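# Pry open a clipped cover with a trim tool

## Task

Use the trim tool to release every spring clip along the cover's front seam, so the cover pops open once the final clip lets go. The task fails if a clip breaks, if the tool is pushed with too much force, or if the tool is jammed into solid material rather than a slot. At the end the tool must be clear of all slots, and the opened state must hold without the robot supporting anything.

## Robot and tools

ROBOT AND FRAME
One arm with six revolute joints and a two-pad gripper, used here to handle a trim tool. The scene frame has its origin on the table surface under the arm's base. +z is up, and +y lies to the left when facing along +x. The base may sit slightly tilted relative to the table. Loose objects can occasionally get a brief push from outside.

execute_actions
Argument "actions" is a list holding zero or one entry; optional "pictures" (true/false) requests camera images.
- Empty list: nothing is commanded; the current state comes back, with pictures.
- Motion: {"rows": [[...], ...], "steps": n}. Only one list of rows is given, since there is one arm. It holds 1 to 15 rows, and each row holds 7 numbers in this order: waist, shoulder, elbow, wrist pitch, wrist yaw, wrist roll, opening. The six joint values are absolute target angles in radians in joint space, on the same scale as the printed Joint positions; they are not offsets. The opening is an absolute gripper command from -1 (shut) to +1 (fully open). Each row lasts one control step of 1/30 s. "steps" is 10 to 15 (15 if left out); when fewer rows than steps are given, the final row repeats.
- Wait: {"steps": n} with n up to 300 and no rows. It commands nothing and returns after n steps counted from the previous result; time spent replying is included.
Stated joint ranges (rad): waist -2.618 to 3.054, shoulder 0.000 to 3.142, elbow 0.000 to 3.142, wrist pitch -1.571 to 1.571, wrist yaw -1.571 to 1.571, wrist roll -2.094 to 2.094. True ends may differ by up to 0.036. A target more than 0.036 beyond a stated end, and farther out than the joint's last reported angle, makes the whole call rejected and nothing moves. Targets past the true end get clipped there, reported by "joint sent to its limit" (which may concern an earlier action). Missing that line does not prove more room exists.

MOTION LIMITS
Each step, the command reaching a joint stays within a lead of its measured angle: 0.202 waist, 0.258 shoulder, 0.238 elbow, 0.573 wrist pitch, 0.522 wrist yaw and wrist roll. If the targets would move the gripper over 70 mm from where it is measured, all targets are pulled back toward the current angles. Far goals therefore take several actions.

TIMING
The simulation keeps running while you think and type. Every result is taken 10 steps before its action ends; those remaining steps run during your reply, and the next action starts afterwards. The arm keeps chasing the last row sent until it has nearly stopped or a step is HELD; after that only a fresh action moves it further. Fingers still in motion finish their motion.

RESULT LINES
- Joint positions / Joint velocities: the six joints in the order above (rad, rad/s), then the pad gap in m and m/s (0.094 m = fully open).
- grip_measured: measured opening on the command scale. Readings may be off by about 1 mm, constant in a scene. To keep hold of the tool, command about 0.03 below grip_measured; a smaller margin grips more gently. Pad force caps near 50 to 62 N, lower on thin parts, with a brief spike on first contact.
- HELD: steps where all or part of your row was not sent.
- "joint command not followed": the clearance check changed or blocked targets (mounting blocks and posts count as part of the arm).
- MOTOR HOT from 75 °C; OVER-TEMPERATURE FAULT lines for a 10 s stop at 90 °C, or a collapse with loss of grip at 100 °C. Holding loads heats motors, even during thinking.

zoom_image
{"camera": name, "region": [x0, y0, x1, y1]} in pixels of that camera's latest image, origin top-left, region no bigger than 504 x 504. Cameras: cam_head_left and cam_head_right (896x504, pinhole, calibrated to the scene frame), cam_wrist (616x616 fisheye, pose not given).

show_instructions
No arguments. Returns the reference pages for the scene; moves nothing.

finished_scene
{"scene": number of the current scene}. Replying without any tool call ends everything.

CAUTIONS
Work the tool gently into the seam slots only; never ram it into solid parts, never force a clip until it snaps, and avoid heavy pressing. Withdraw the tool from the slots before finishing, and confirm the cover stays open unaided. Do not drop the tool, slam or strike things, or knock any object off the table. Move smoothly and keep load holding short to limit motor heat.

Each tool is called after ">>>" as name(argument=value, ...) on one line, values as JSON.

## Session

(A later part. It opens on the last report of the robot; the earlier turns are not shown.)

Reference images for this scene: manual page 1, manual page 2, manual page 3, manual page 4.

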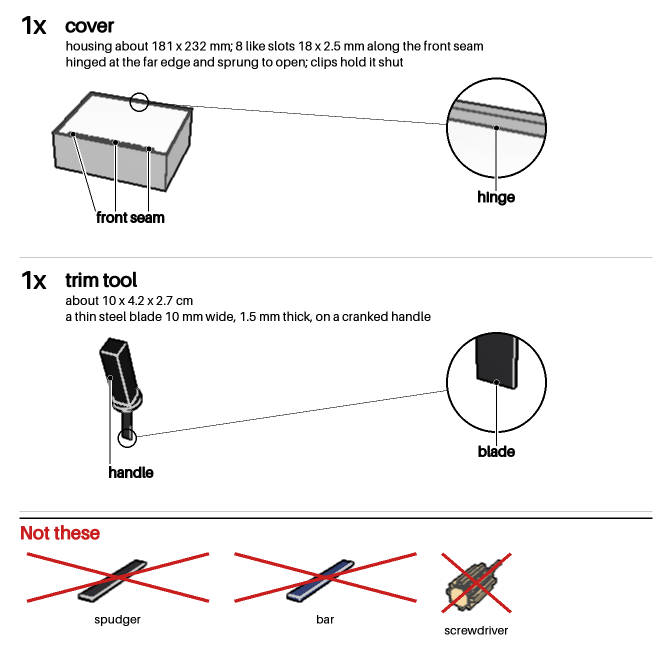

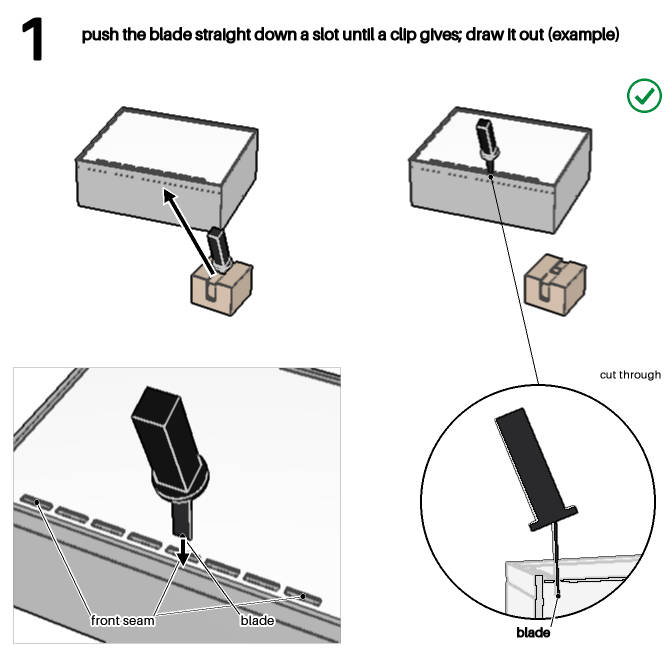

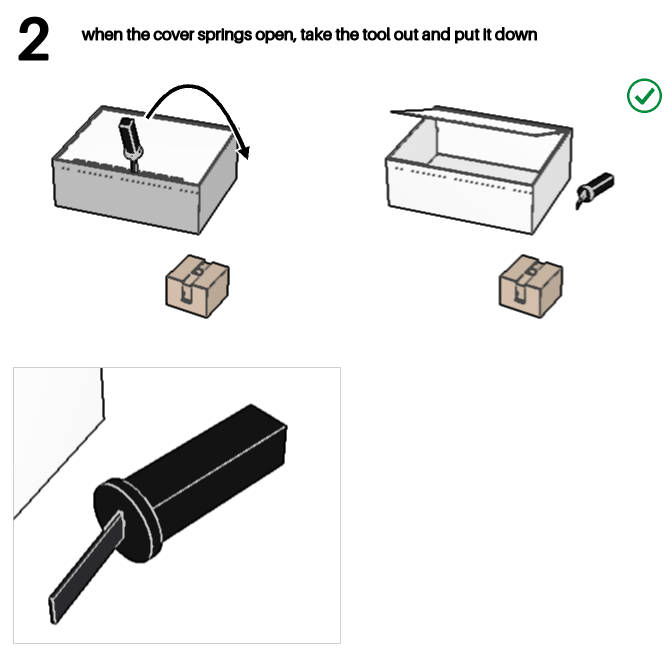

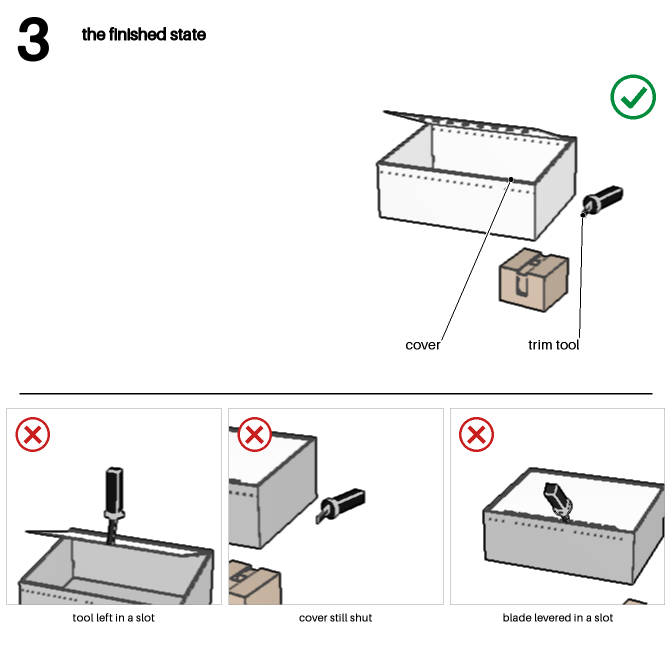

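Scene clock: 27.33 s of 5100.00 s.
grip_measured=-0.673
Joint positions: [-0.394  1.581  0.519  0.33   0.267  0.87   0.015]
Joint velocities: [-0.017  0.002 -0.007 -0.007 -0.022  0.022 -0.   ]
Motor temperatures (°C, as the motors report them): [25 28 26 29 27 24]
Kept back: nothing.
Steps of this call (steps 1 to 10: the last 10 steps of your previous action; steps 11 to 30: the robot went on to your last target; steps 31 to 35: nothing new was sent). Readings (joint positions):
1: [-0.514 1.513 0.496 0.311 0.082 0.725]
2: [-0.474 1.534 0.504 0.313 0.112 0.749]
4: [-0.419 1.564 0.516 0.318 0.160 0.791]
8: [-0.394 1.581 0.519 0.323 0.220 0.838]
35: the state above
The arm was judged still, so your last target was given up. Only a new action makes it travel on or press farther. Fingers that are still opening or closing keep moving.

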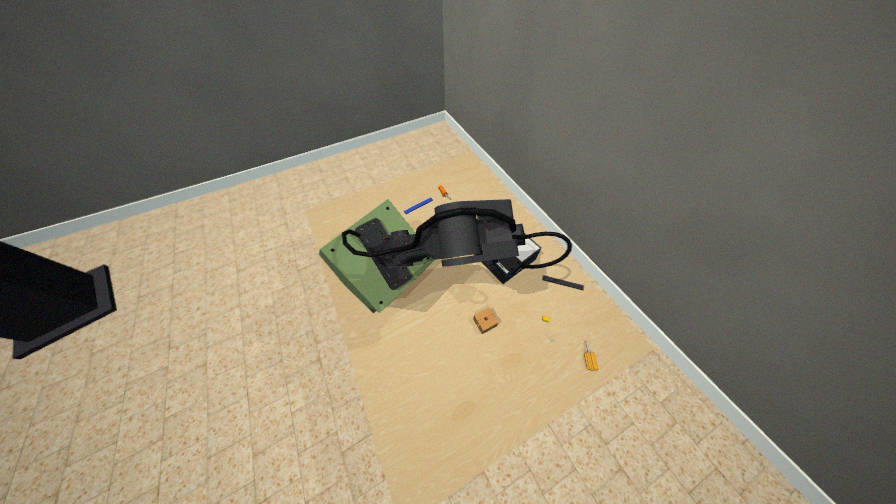

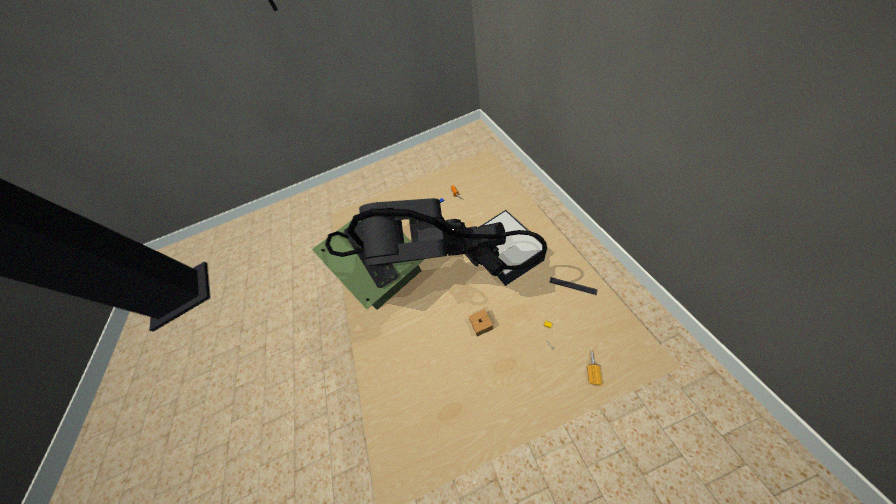

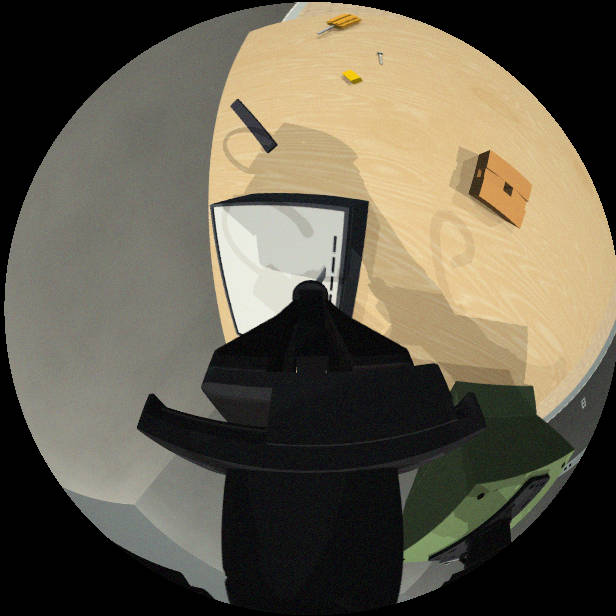

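>>> execute_actions(actions=[{"rows":[[-0.41,1.60,0.545,0.345,0.255,0.86,-0.7],[-0.418,1.607,0.549,0.35,0.249,0.855,-0.7],[-0.426,1.614,0.553,0.355,0.243,0.85,-0.7],[-0.434,1.621,0.557,0.36,0.237,0.845,-0.7],[-0.442,1.628,0.56,0.365,0.231,0.84,-0.7],[-0.45,1.635,0.563,0.37,0.225,0.835,-0.7],[-0.458,1.642,0.566,0.375,0.219,0.83,-0.7],[-0.466,1.649,0.569,0.379,0.213,0.825,-0.7],[-0.473,1.655,0.572,0.383,0.207,0.82,-0.7],[-0.479,1.66,0.575,0.386,0.201,0.815,-0.7],[-0.484,1.664,0.577,0.388,0.196,0.811,-0.7],[-0.487,1.667,0.579,0.39,0.193,0.807,-0.7]],"steps":12}])

>>> execute_actions(actions=[{"steps":28}], pictures=true)

>>> zoom_image(camera="cam_wrist", region=[270, 190, 400, 310])

Scene clock: 30.47 s of 5100.00 s.
grip_measured=-0.673
Joint positions: [-0.399  1.582  0.519  0.332  0.265  0.87   0.015]
Joint velocities: [-0.144  0.061 -0.007  0.066 -0.154 -0.051  0.   ]
Motor temperatures (°C, as the motors report them): [25 28 26 30 27 24]
Steps of this call (steps 1 to 90: nothing new was sent; then 0.07 s passed at rest; steps 91 to 92: the first 2 steps of this action). Readings (joint positions):
91: [-0.395 1.581 0.519 0.330 0.267 0.870]
92: the state above

Scene clock: 31.40 s of 5100.00 s.
grip_measured=-0.673
Joint positions: [-0.481  1.647  0.55   0.376  0.206  0.819  0.015]
Joint velocities: [-0.002 -0.002  0.007 -0.037  0.037  0.007 -0.001]
Motor temperatures (°C, as the motors report them): [25 28 26 30 27 24]
Kept back: nothing.
Steps of this call (steps 1 to 10: the last 10 steps of your previous action; steps 11 to 28: the robot went on to your last target). Readings (joint positions):
1: [-0.405 1.585 0.519 0.335 0.262 0.868]
2: [-0.413 1.591 0.521 0.337 0.260 0.866]
4: [-0.430 1.606 0.528 0.342 0.253 0.860]
8: [-0.463 1.635 0.543 0.357 0.235 0.844]
28: the state above

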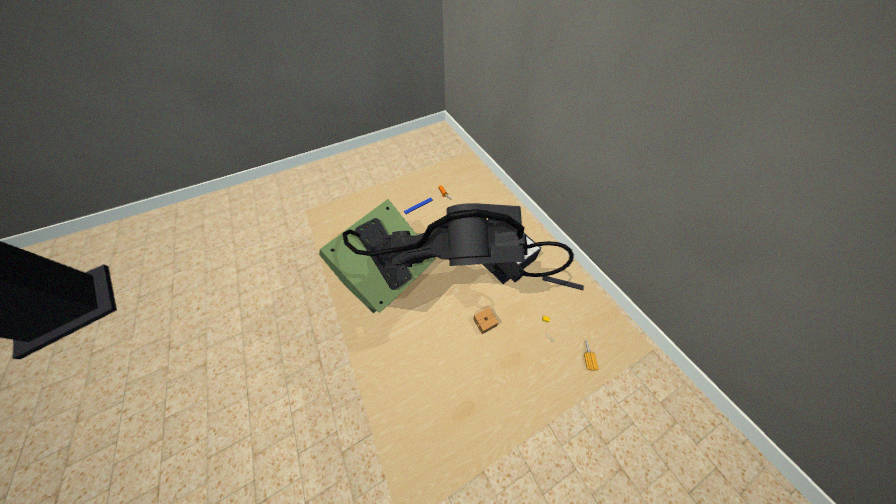

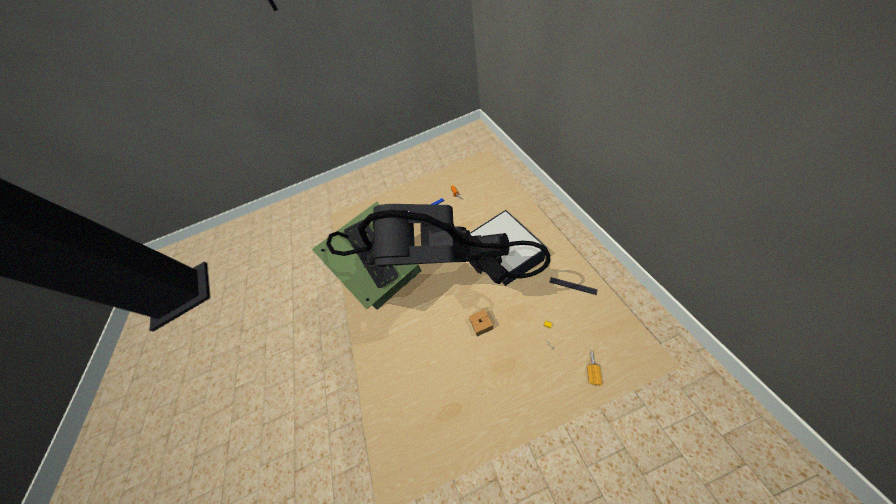

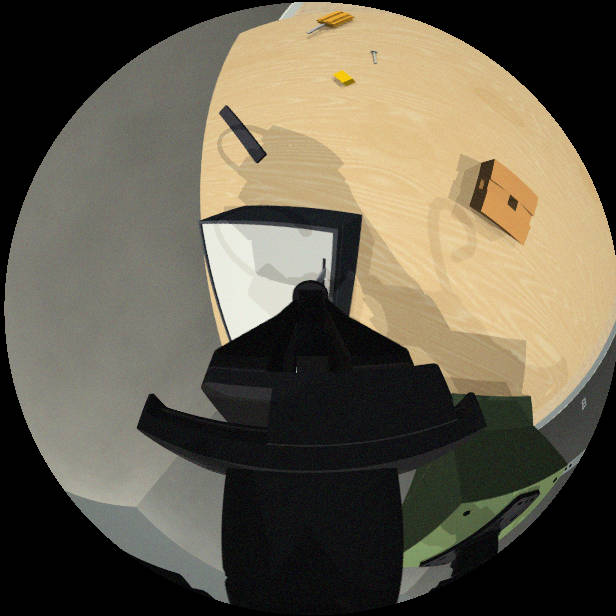

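Region (270, 190, 400, 310) of cam_wrist's 616x616 image, scaled by 3.877, with more detail than that image has; it fills the top 465 rows of this view, and the rest is white.

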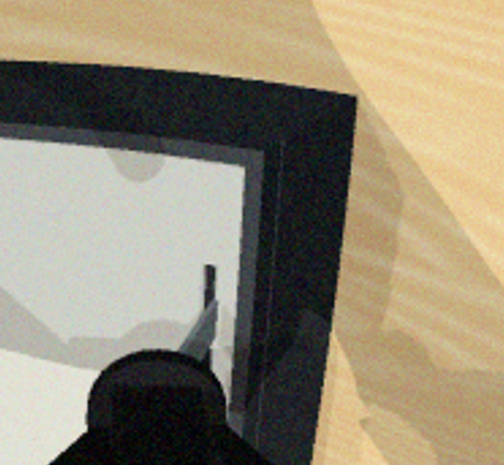

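>>> zoom_image(camera="cam_wrist", region=[295, 245, 365, 308])

Region (295, 245, 365, 308) of cam_wrist's 616x616 image, scaled by 7.200, with more detail than that image has; it fills the top 454 rows of this view, and the rest is white.

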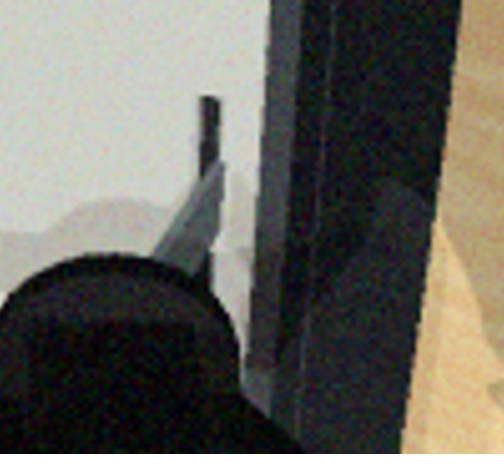

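>>> execute_actions(actions=[{"rows":[[-0.489,1.672,0.581,0.393,0.192,0.806,-0.7],[-0.49,1.677,0.583,0.396,0.192,0.806,-0.7],[-0.491,1.682,0.585,0.399,0.191,0.805,-0.7],[-0.492,1.687,0.587,0.402,0.191,0.805,-0.7],[-0.493,1.692,0.589,0.405,0.19,0.804,-0.7],[-0.494,1.697,0.591,0.408,0.19,0.804,-0.7],[-0.495,1.702,0.593,0.411,0.189,0.803,-0.7],[-0.496,1.706,0.594,0.414,0.189,0.803,-0.7],[-0.496,1.708,0.595,0.416,0.189,0.803,-0.7]],"steps":10}])

>>> execute_actions(actions=[{"steps":26}], pictures=true)

>>> zoom_image(camera="cam_wrist", region=[295, 245, 365, 308])

Scene clock: 35.80 s of 5100.00 s.
grip_measured=-0.673
Joint positions: [-0.481  1.647  0.55   0.377  0.206  0.818  0.015]
Joint velocities: [ 0.002 -0.012 -0.022 -0.066 -0.081 -0.051 -0.   ]
Motor temperatures (°C, as the motors report them): [25 28 26 30 27 24]
Kept back: the last 10 steps of this action.
Steps of this call (steps 1 to 15: the robot went on to your last target; steps 16 to 90: nothing new was sent; then 1.40 s passed at rest). Readings (joint positions):
1: [-0.481 1.647 0.550 0.377 0.206 0.819]
2: [-0.481 1.647 0.550 0.377 0.206 0.819]
4: [-0.481 1.647 0.550 0.377 0.206 0.819]
8: [-0.481 1.647 0.550 0.377 0.206 0.819]
90: the state above

Scene clock: 36.67 s of 5100.00 s.
grip_measured=-0.673
Joint positions: [-0.482  1.664  0.559  0.386  0.199  0.815  0.015]
Joint velocities: [-0.007 -0.027 -0.002 -0.051 -0.066 -0.022  0.   ]
Motor temperatures (°C, as the motors report them): [25 28 26 30 27 24]
Kept back: nothing.
Steps of this call (steps 1 to 10: the last 10 steps of your previous action; steps 11 to 26: the robot went on to your last target). Readings (joint positions):
1: [-0.481 1.647 0.550 0.377 0.206 0.818]
2: [-0.481 1.648 0.550 0.379 0.206 0.818]
4: [-0.481 1.658 0.554 0.382 0.204 0.818]
8: [-0.482 1.664 0.559 0.386 0.199 0.817]
26: the state above

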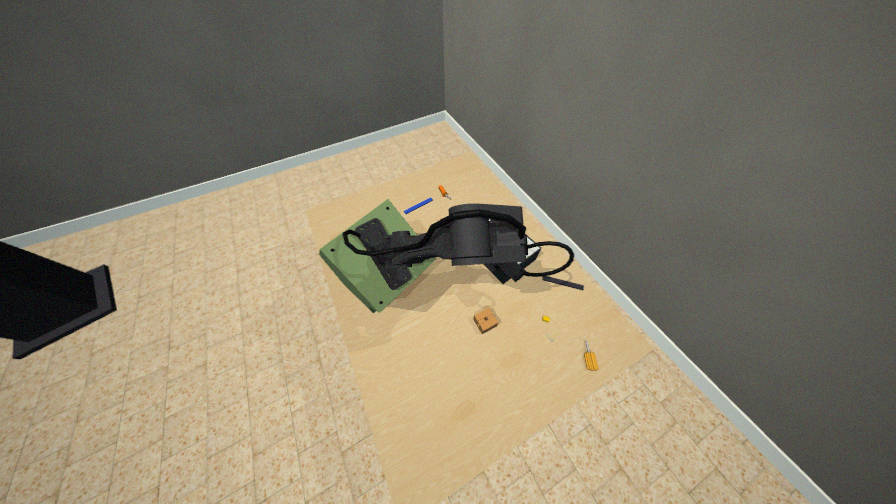

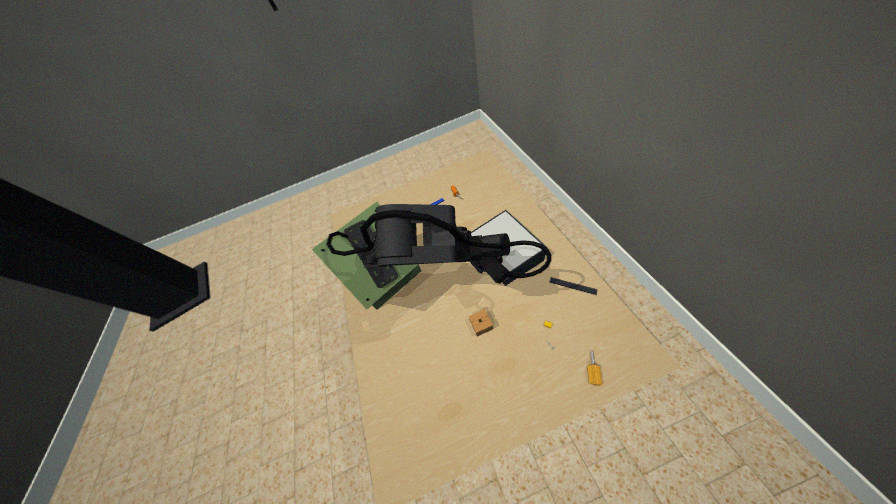

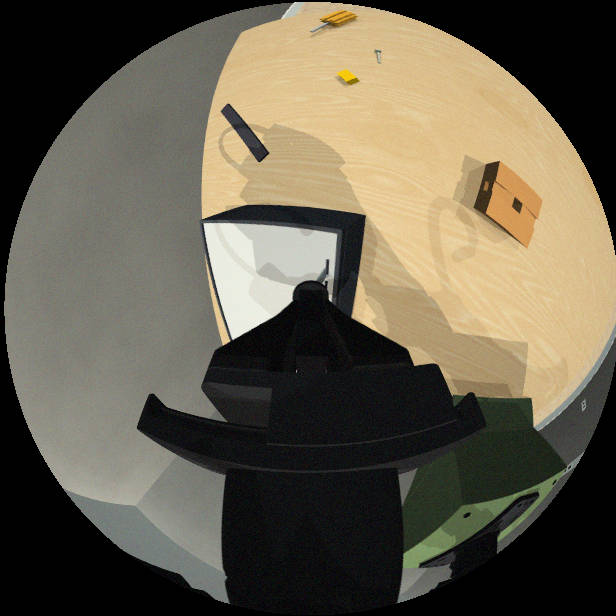

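Region (295, 245, 365, 308) of cam_wrist's 616x616 image, scaled by 7.200, with more detail than that image has; it fills the top 454 rows of this view, and the rest is white.

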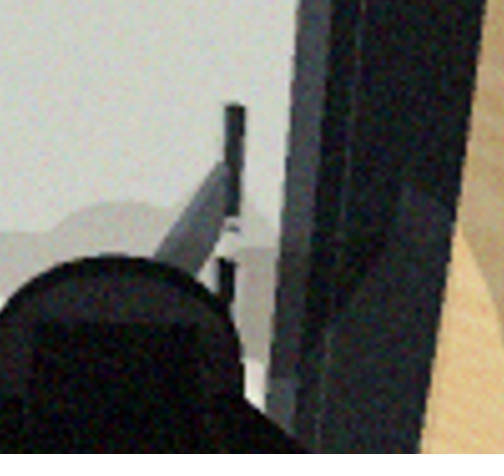

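>>> execute_actions(actions=[{"rows":[[-0.49,1.682,0.585,0.398,0.19,0.806,-0.7],[-0.491,1.685,0.585,0.401,0.189,0.805,-0.7],[-0.492,1.688,0.585,0.404,0.188,0.804,-0.7],[-0.493,1.691,0.585,0.407,0.187,0.803,-0.7],[-0.494,1.694,0.585,0.41,0.186,0.802,-0.7],[-0.495,1.697,0.585,0.413,0.185,0.801,-0.7],[-0.496,1.70,0.585,0.416,0.184,0.80,-0.7],[-0.497,1.703,0.585,0.419,0.183,0.799,-0.7],[-0.498,1.705,0.585,0.421,0.181,0.798,-0.7],[-0.499,1.706,0.585,0.422,0.18,0.797,-0.7],[-0.5,1.707,0.585,0.422,0.179,0.797,-0.7]],"steps":12}])

>>> execute_actions(actions=[{"steps":26}], pictures=true)

>>> zoom_image(camera="cam_wrist", region=[295, 245, 365, 308])

Scene clock: 38.27 s of 5100.00 s.
grip_measured=-0.673
Joint positions: [-0.482  1.664  0.559  0.386  0.199  0.815  0.015]
Joint velocities: [ 0.007 -0.002  0.002  0.022 -0.037 -0.022 -0.001]
Motor temperatures (°C, as the motors report them): [25 28 26 30 27 24]
Steps of this call (steps 1 to 15: the robot went on to your last target; steps 16 to 46: nothing new was sent; steps 47 to 48: the first 2 steps of this action). Readings (joint positions):
47: [-0.482 1.664 0.559 0.386 0.199 0.815]
48: the state above

Scene clock: 39.13 s of 5100.00 s.
grip_measured=-0.673
Joint positions: [-0.484  1.664  0.559  0.386  0.194  0.809  0.015]
Joint velocities: [ 0.007  0.002 -0.017  0.037 -0.007 -0.051 -0.001]
Motor temperatures (°C, as the motors report them): [25 28 26 30 27 24]
Kept back: nothing.
Steps of this call (steps 1 to 10: the last 10 steps of your previous action; steps 11 to 15: the robot went on to your last target; steps 16 to 26: nothing new was sent). Readings (joint positions):
1: [-0.482 1.664 0.559 0.386 0.199 0.815]
2: [-0.482 1.664 0.559 0.386 0.199 0.815]
4: [-0.482 1.664 0.559 0.386 0.199 0.815]
8: [-0.482 1.664 0.559 0.386 0.198 0.812]
26: the state above
The arm was judged still, so your last target was given up. Only a new action makes it travel on or press farther. Fingers that are still opening or closing keep moving.

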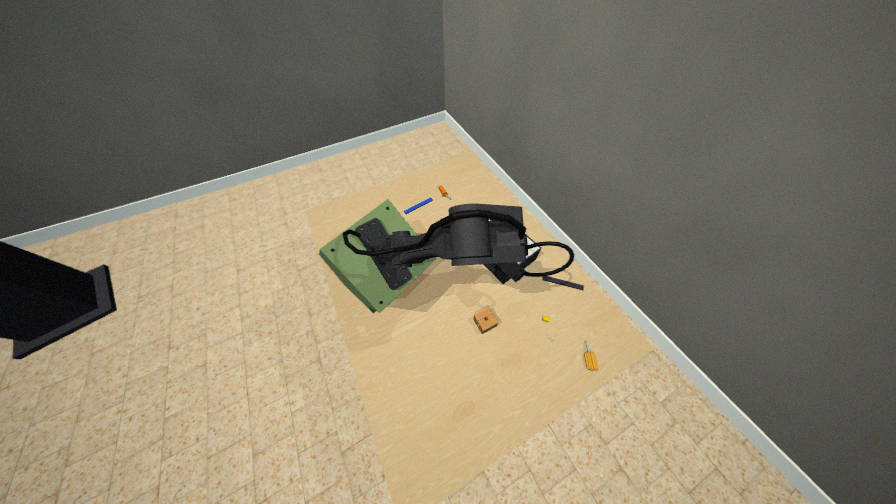

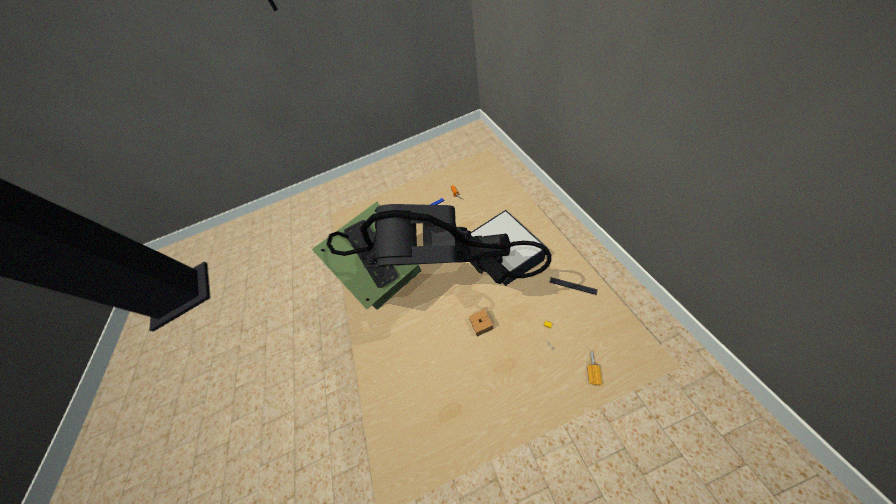

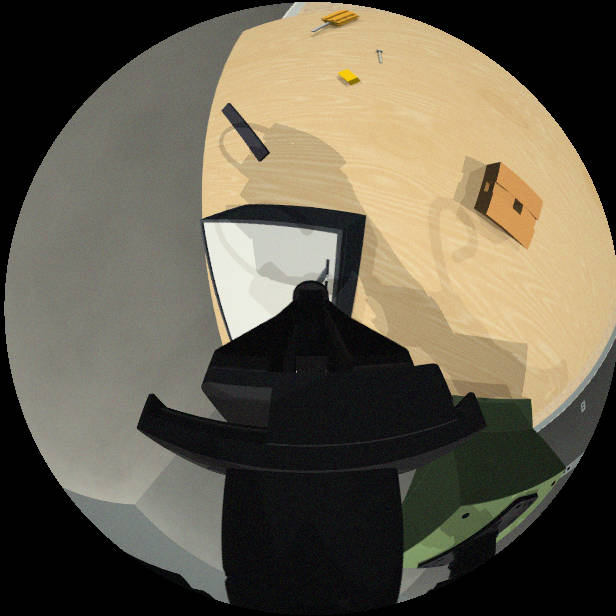

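Region (295, 245, 365, 308) of cam_wrist's 616x616 image, scaled by 7.200, with more detail than that image has; it fills the top 454 rows of this view, and the rest is white.

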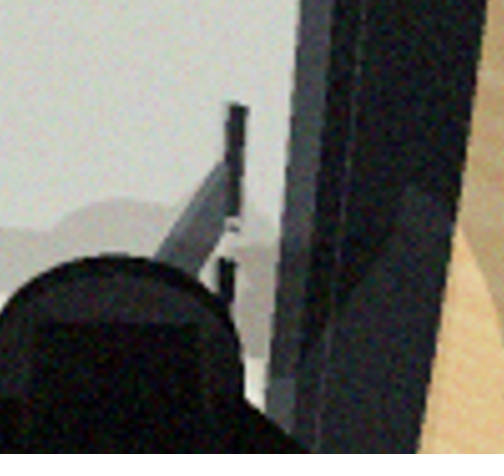

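>>> execute_actions(actions=[{"rows":[[-0.484,1.645,0.575,0.366,0.194,0.809,-0.7],[-0.484,1.638,0.575,0.358,0.194,0.809,-0.7],[-0.484,1.632,0.575,0.352,0.194,0.809,-0.7]],"steps":12}])

>>> execute_actions(actions=[{"steps":26}], pictures=true)

>>> zoom_image(camera="cam_wrist", region=[295, 245, 365, 308])

Scene clock: 40.20 s of 5100.00 s.
grip_measured=-0.673
Joint positions: [-0.484  1.658  0.559  0.381  0.194  0.809  0.015]
Joint velocities: [-0.007 -0.042  0.012 -0.007  0.007 -0.037  0.   ]
Motor temperatures (°C, as the motors report them): [25 28 26 30 27 24]
Steps of this call (steps 1 to 30: nothing new was sent; steps 31 to 32: the first 2 steps of this action). Readings (joint positions):
31: [-0.484 1.661 0.559 0.383 0.194 0.809]
32: the state above

Scene clock: 41.07 s of 5100.00 s.
grip_measured=-0.673
Joint positions: [-0.484  1.65   0.559  0.373  0.194  0.809  0.015]
Joint velocities: [ 0.002 -0.002 -0.002 -0.095 -0.081  0.037  0.   ]
Motor temperatures (°C, as the motors report them): [25 28 26 30 27 24]
Kept back: nothing.
Steps of this call (steps 1 to 10: the last 10 steps of your previous action; steps 11 to 15: the robot went on to your last target; steps 16 to 26: nothing new was sent). Readings (joint positions):
1: [-0.484 1.656 0.559 0.380 0.194 0.809]
2: [-0.484 1.654 0.559 0.379 0.194 0.809]
4: [-0.484 1.651 0.559 0.377 0.194 0.809]
8: [-0.484 1.650 0.559 0.375 0.194 0.809]
26: the state above
The arm was judged still, so your last target was given up. Only a new action makes it travel on or press farther. Fingers that are still opening or closing keep moving.

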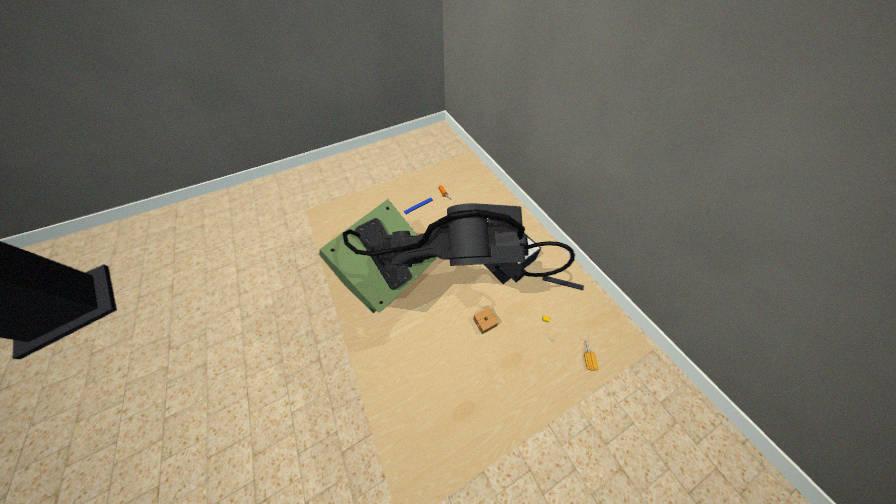

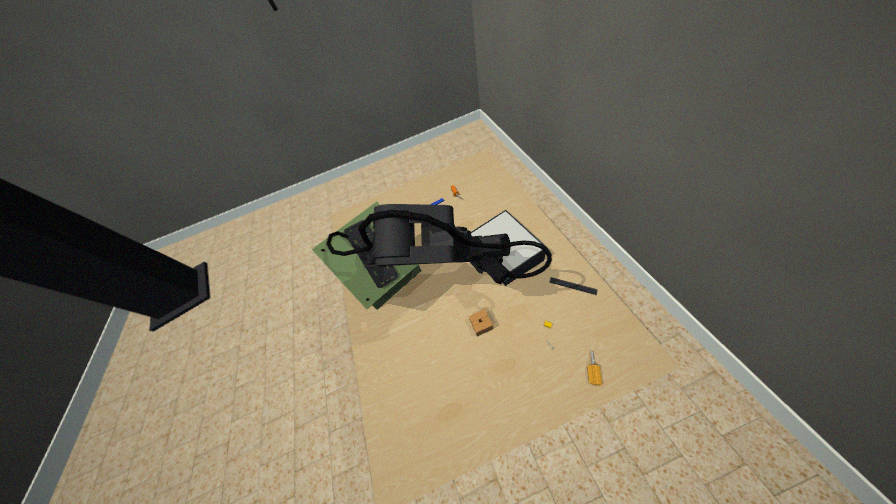

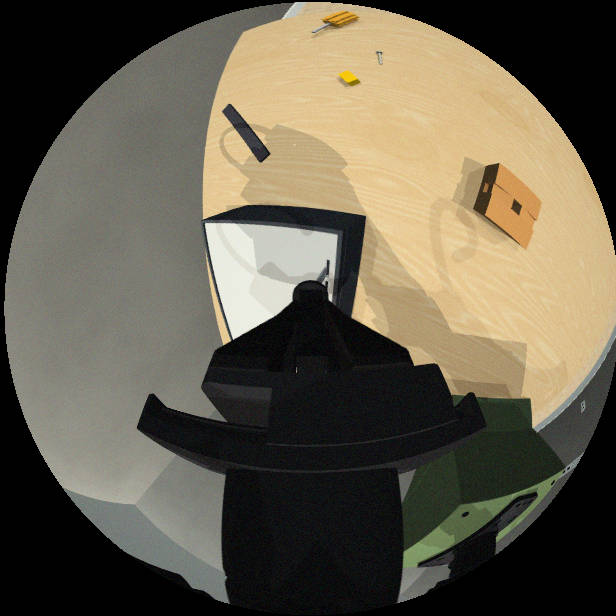

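Region (295, 245, 365, 308) of cam_wrist's 616x616 image, scaled by 7.200, with more detail than that image has; it fills the top 454 rows of this view, and the rest is white.

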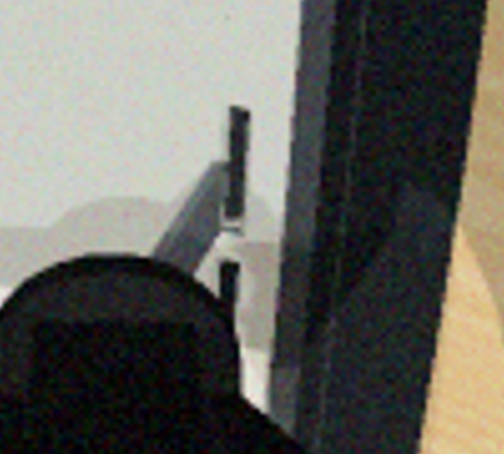

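>>> execute_actions(actions=[{"rows":[[-0.497,1.632,0.575,0.352,0.18,0.797,-0.7],[-0.502,1.628,0.575,0.348,0.175,0.793,-0.7],[-0.506,1.623,0.575,0.343,0.169,0.789,-0.7]],"steps":12}])

>>> execute_actions(actions=[{"steps":24}], pictures=true)

>>> zoom_image(camera="cam_wrist", region=[295, 245, 365, 308])

Scene clock: 43.47 s of 5100.00 s.
grip_measured=-0.673
Joint positions: [-0.487  1.65   0.559  0.373  0.192  0.808  0.015]
Joint velocities: [-0.081  0.012 -0.007 -0.037 -0.168 -0.037 -0.001]
Motor temperatures (°C, as the motors report them): [25 28 26 30 27 24]
Steps of this call (steps 1 to 70: nothing new was sent; steps 71 to 72: the first 2 steps of this action). Readings (joint positions):
71: [-0.485 1.650 0.559 0.373 0.193 0.809]
72: the state above

Scene clock: 44.27 s of 5100.00 s.
grip_measured=-0.673
Joint positions: [-0.5    1.641  0.559  0.364  0.182  0.801  0.015]
Joint velocities: [-0.007 -0.002 -0.017 -0.007  0.037  0.051 -0.001]
Motor temperatures (°C, as the motors report them): [25 28 26 30 27 24]
Kept back: nothing.
Steps of this call (steps 1 to 10: the last 10 steps of your previous action; steps 11 to 24: the robot went on to your last target). Readings (joint positions):
1: [-0.491 1.650 0.559 0.372 0.189 0.807]
2: [-0.495 1.650 0.559 0.370 0.188 0.806]
4: [-0.499 1.647 0.559 0.369 0.183 0.804]
8: [-0.500 1.641 0.559 0.367 0.183 0.802]
24: the state above

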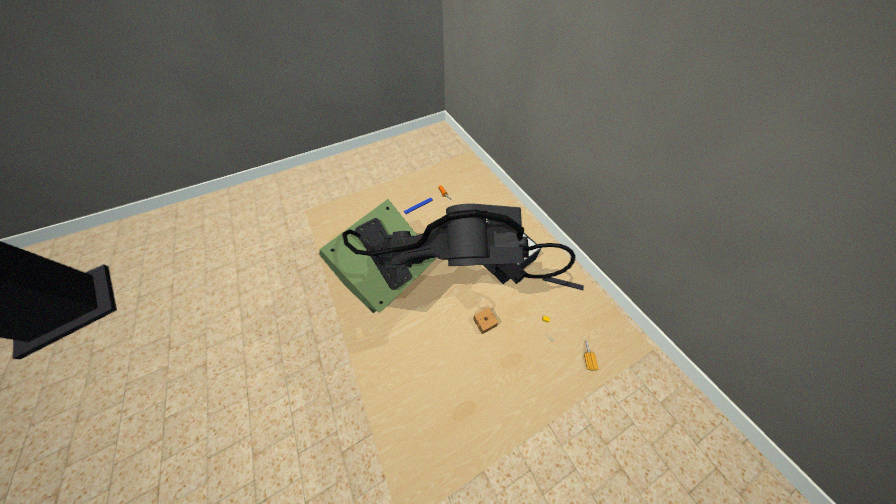

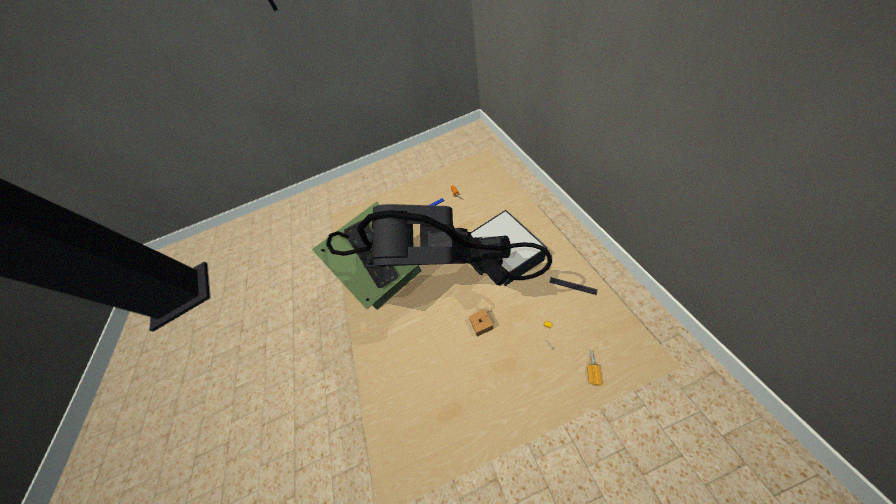

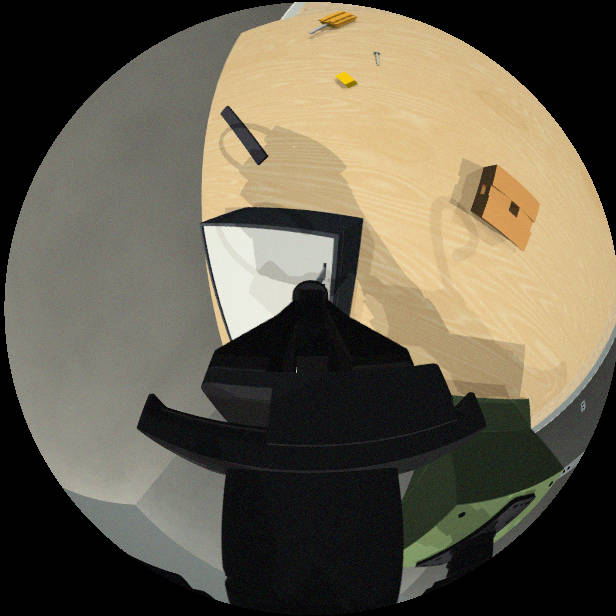

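Region (295, 245, 365, 308) of cam_wrist's 616x616 image, scaled by 7.200, with more detail than that image has; it fills the top 454 rows of this view, and the rest is white.

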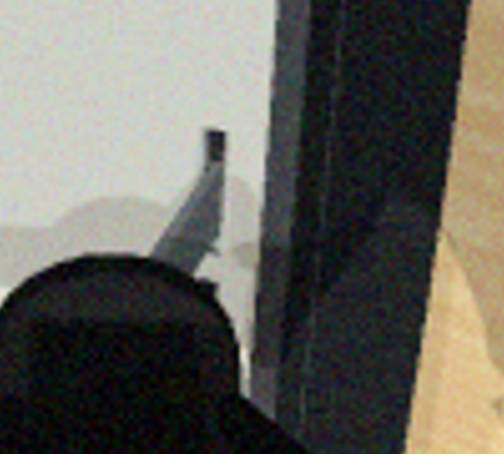

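>>> execute_actions(actions=[{"rows":[[-0.506,1.66,0.575,0.385,0.17,0.79,-0.7],[-0.506,1.668,0.575,0.392,0.17,0.79,-0.7],[-0.506,1.673,0.575,0.396,0.17,0.79,-0.7],[-0.506,1.676,0.575,0.398,0.17,0.79,-0.7]],"steps":12}])

>>> execute_actions(actions=[{"steps":24}], pictures=true)

>>> zoom_image(camera="cam_wrist", region=[295, 245, 365, 308])

Scene clock: 46.73 s of 5100.00 s.
grip_measured=-0.673
Joint positions: [-0.5    1.642  0.559  0.367  0.182  0.801  0.015]
Joint velocities: [-0.017  0.061 -0.007  0.095 -0.066 -0.022 -0.   ]
Motor temperatures (°C, as the motors report them): [25 29 26 30 27 24]
Steps of this call (steps 1 to 15: the robot went on to your last target; steps 16 to 72: nothing new was sent; steps 73 to 74: the first 2 steps of this action). Readings (joint positions):
73: [-0.500 1.641 0.559 0.365 0.182 0.801]
74: the state above

Scene clock: 47.53 s of 5100.00 s.
grip_measured=-0.673
Joint positions: [-0.5    1.659  0.559  0.385  0.181  0.801  0.015]
Joint velocities: [-0.012 -0.017 -0.007 -0.066 -0.007 -0.037 -0.002]
Motor temperatures (°C, as the motors report them): [25 29 26 30 27 24]
Kept back: nothing.
Steps of this call (steps 1 to 10: the last 10 steps of your previous action; steps 11 to 24: the robot went on to your last target). Readings (joint positions):
1: [-0.500 1.645 0.559 0.372 0.182 0.801]
2: [-0.500 1.650 0.559 0.376 0.182 0.801]
4: [-0.500 1.657 0.559 0.380 0.181 0.801]
8: [-0.500 1.659 0.559 0.383 0.181 0.801]
24: the state above

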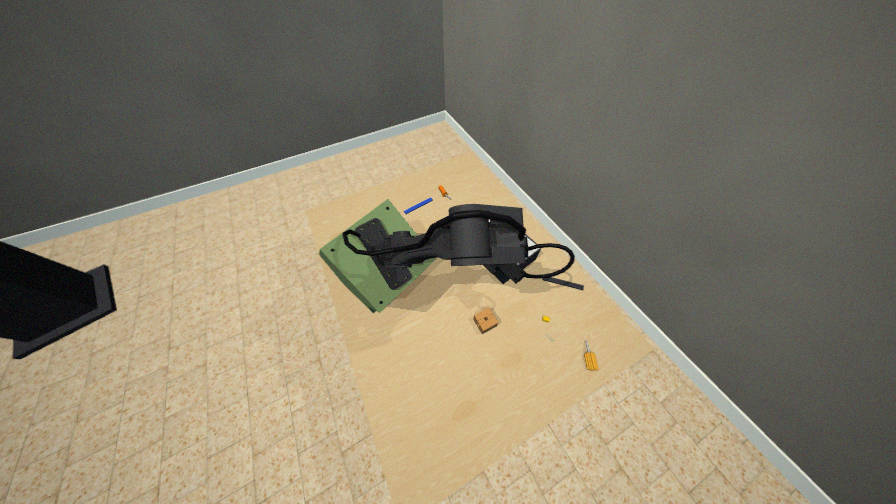

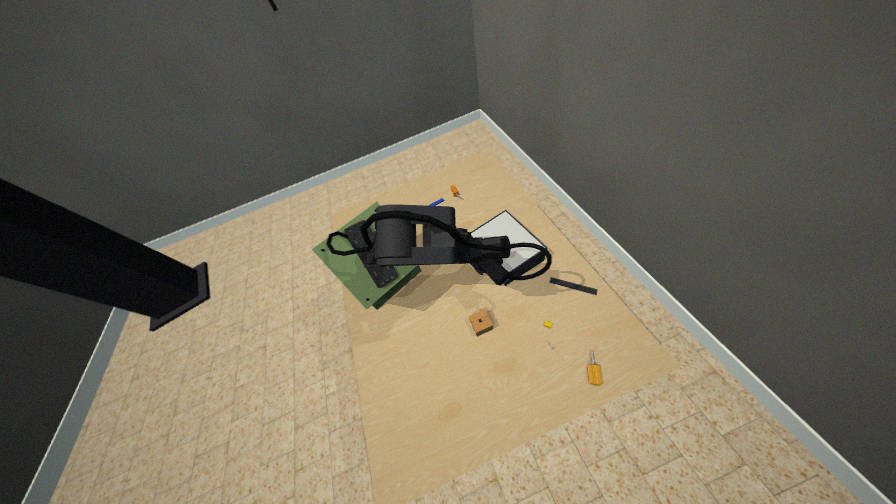

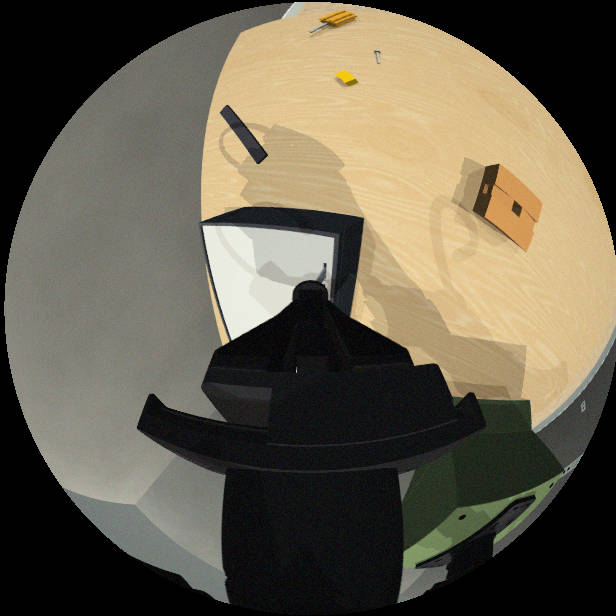

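Region (295, 245, 365, 308) of cam_wrist's 616x616 image, scaled by 7.200, with more detail than that image has; it fills the top 454 rows of this view, and the rest is white.

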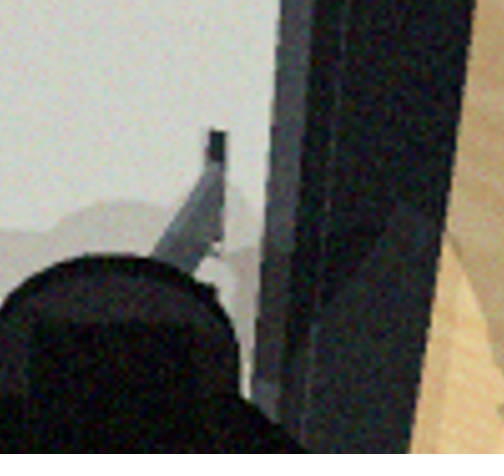

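>>> execute_actions(actions=[{"rows":[[-0.508,1.68,0.575,0.402,0.169,0.789,-0.7],[-0.51,1.684,0.575,0.406,0.167,0.788,-0.7],[-0.512,1.688,0.575,0.41,0.165,0.787,-0.7],[-0.514,1.691,0.575,0.413,0.164,0.786,-0.7],[-0.515,1.693,0.575,0.415,0.163,0.785,-0.7]],"steps":12}])

>>> execute_actions(actions=[{"steps":22}], pictures=true)

>>> zoom_image(camera="cam_wrist", region=[295, 245, 365, 308])

Scene clock: 48.17 s of 5100.00 s.
grip_measured=-0.673
Joint positions: [-0.5    1.659  0.559  0.386  0.18   0.8    0.015]
Joint velocities: [ 0.002 -0.002 -0.007  0.066 -0.007 -0.037  0.   ]
Motor temperatures (°C, as the motors report them): [25 29 26 30 27 24]
Steps of this call (steps 1 to 15: the robot went on to your last target; steps 16 to 17: nothing new was sent; steps 18 to 19: the first 2 steps of this action). Readings (joint positions):
18: [-0.500 1.659 0.559 0.385 0.181 0.801]
19: the state above

Scene clock: 48.90 s of 5100.00 s.
grip_measured=-0.673
Joint positions: [-0.508  1.674  0.559  0.401  0.175  0.796  0.015]
Joint velocities: [ 0.022 -0.002 -0.007  0.139 -0.007  0.022 -0.   ]
Motor temperatures (°C, as the motors report them): [25 29 26 30 27 24]
Kept back: nothing.
Steps of this call (steps 1 to 10: the last 10 steps of your previous action; steps 11 to 22: the robot went on to your last target). Readings (joint positions):
1: [-0.501 1.661 0.559 0.388 0.180 0.800]
2: [-0.503 1.664 0.559 0.392 0.179 0.799]
4: [-0.507 1.672 0.559 0.398 0.176 0.798]
8: [-0.508 1.674 0.559 0.401 0.175 0.797]
22: the state above

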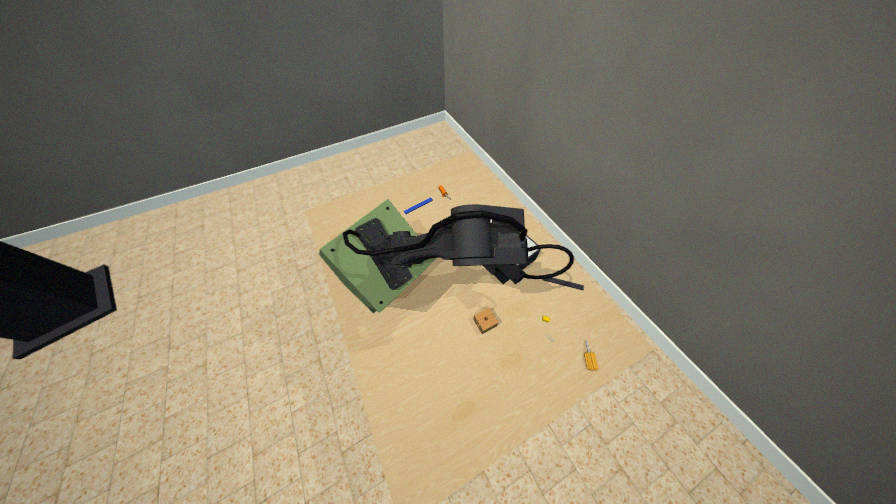

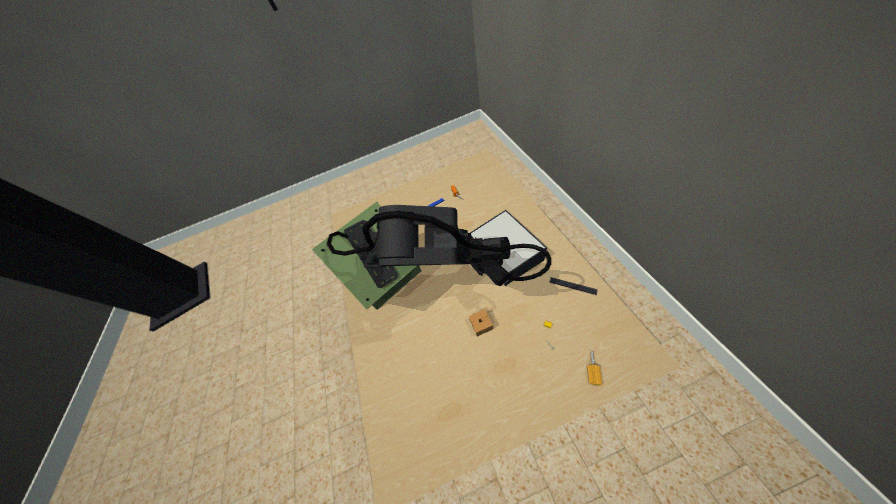

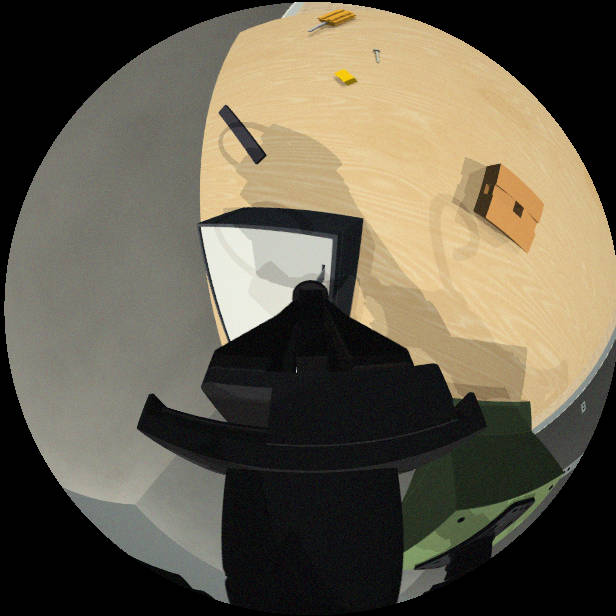

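Region (295, 245, 365, 308) of cam_wrist's 616x616 image, scaled by 7.200, with more detail than that image has; it fills the top 454 rows of this view, and the rest is white.

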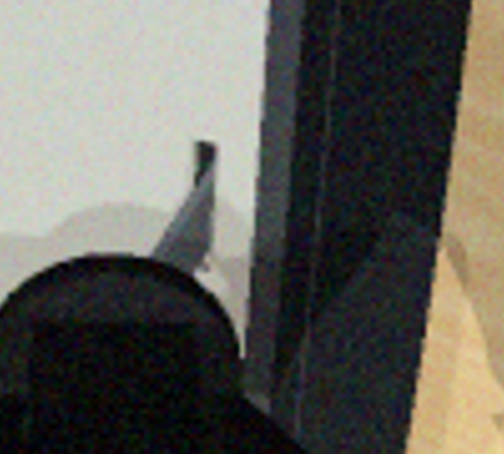

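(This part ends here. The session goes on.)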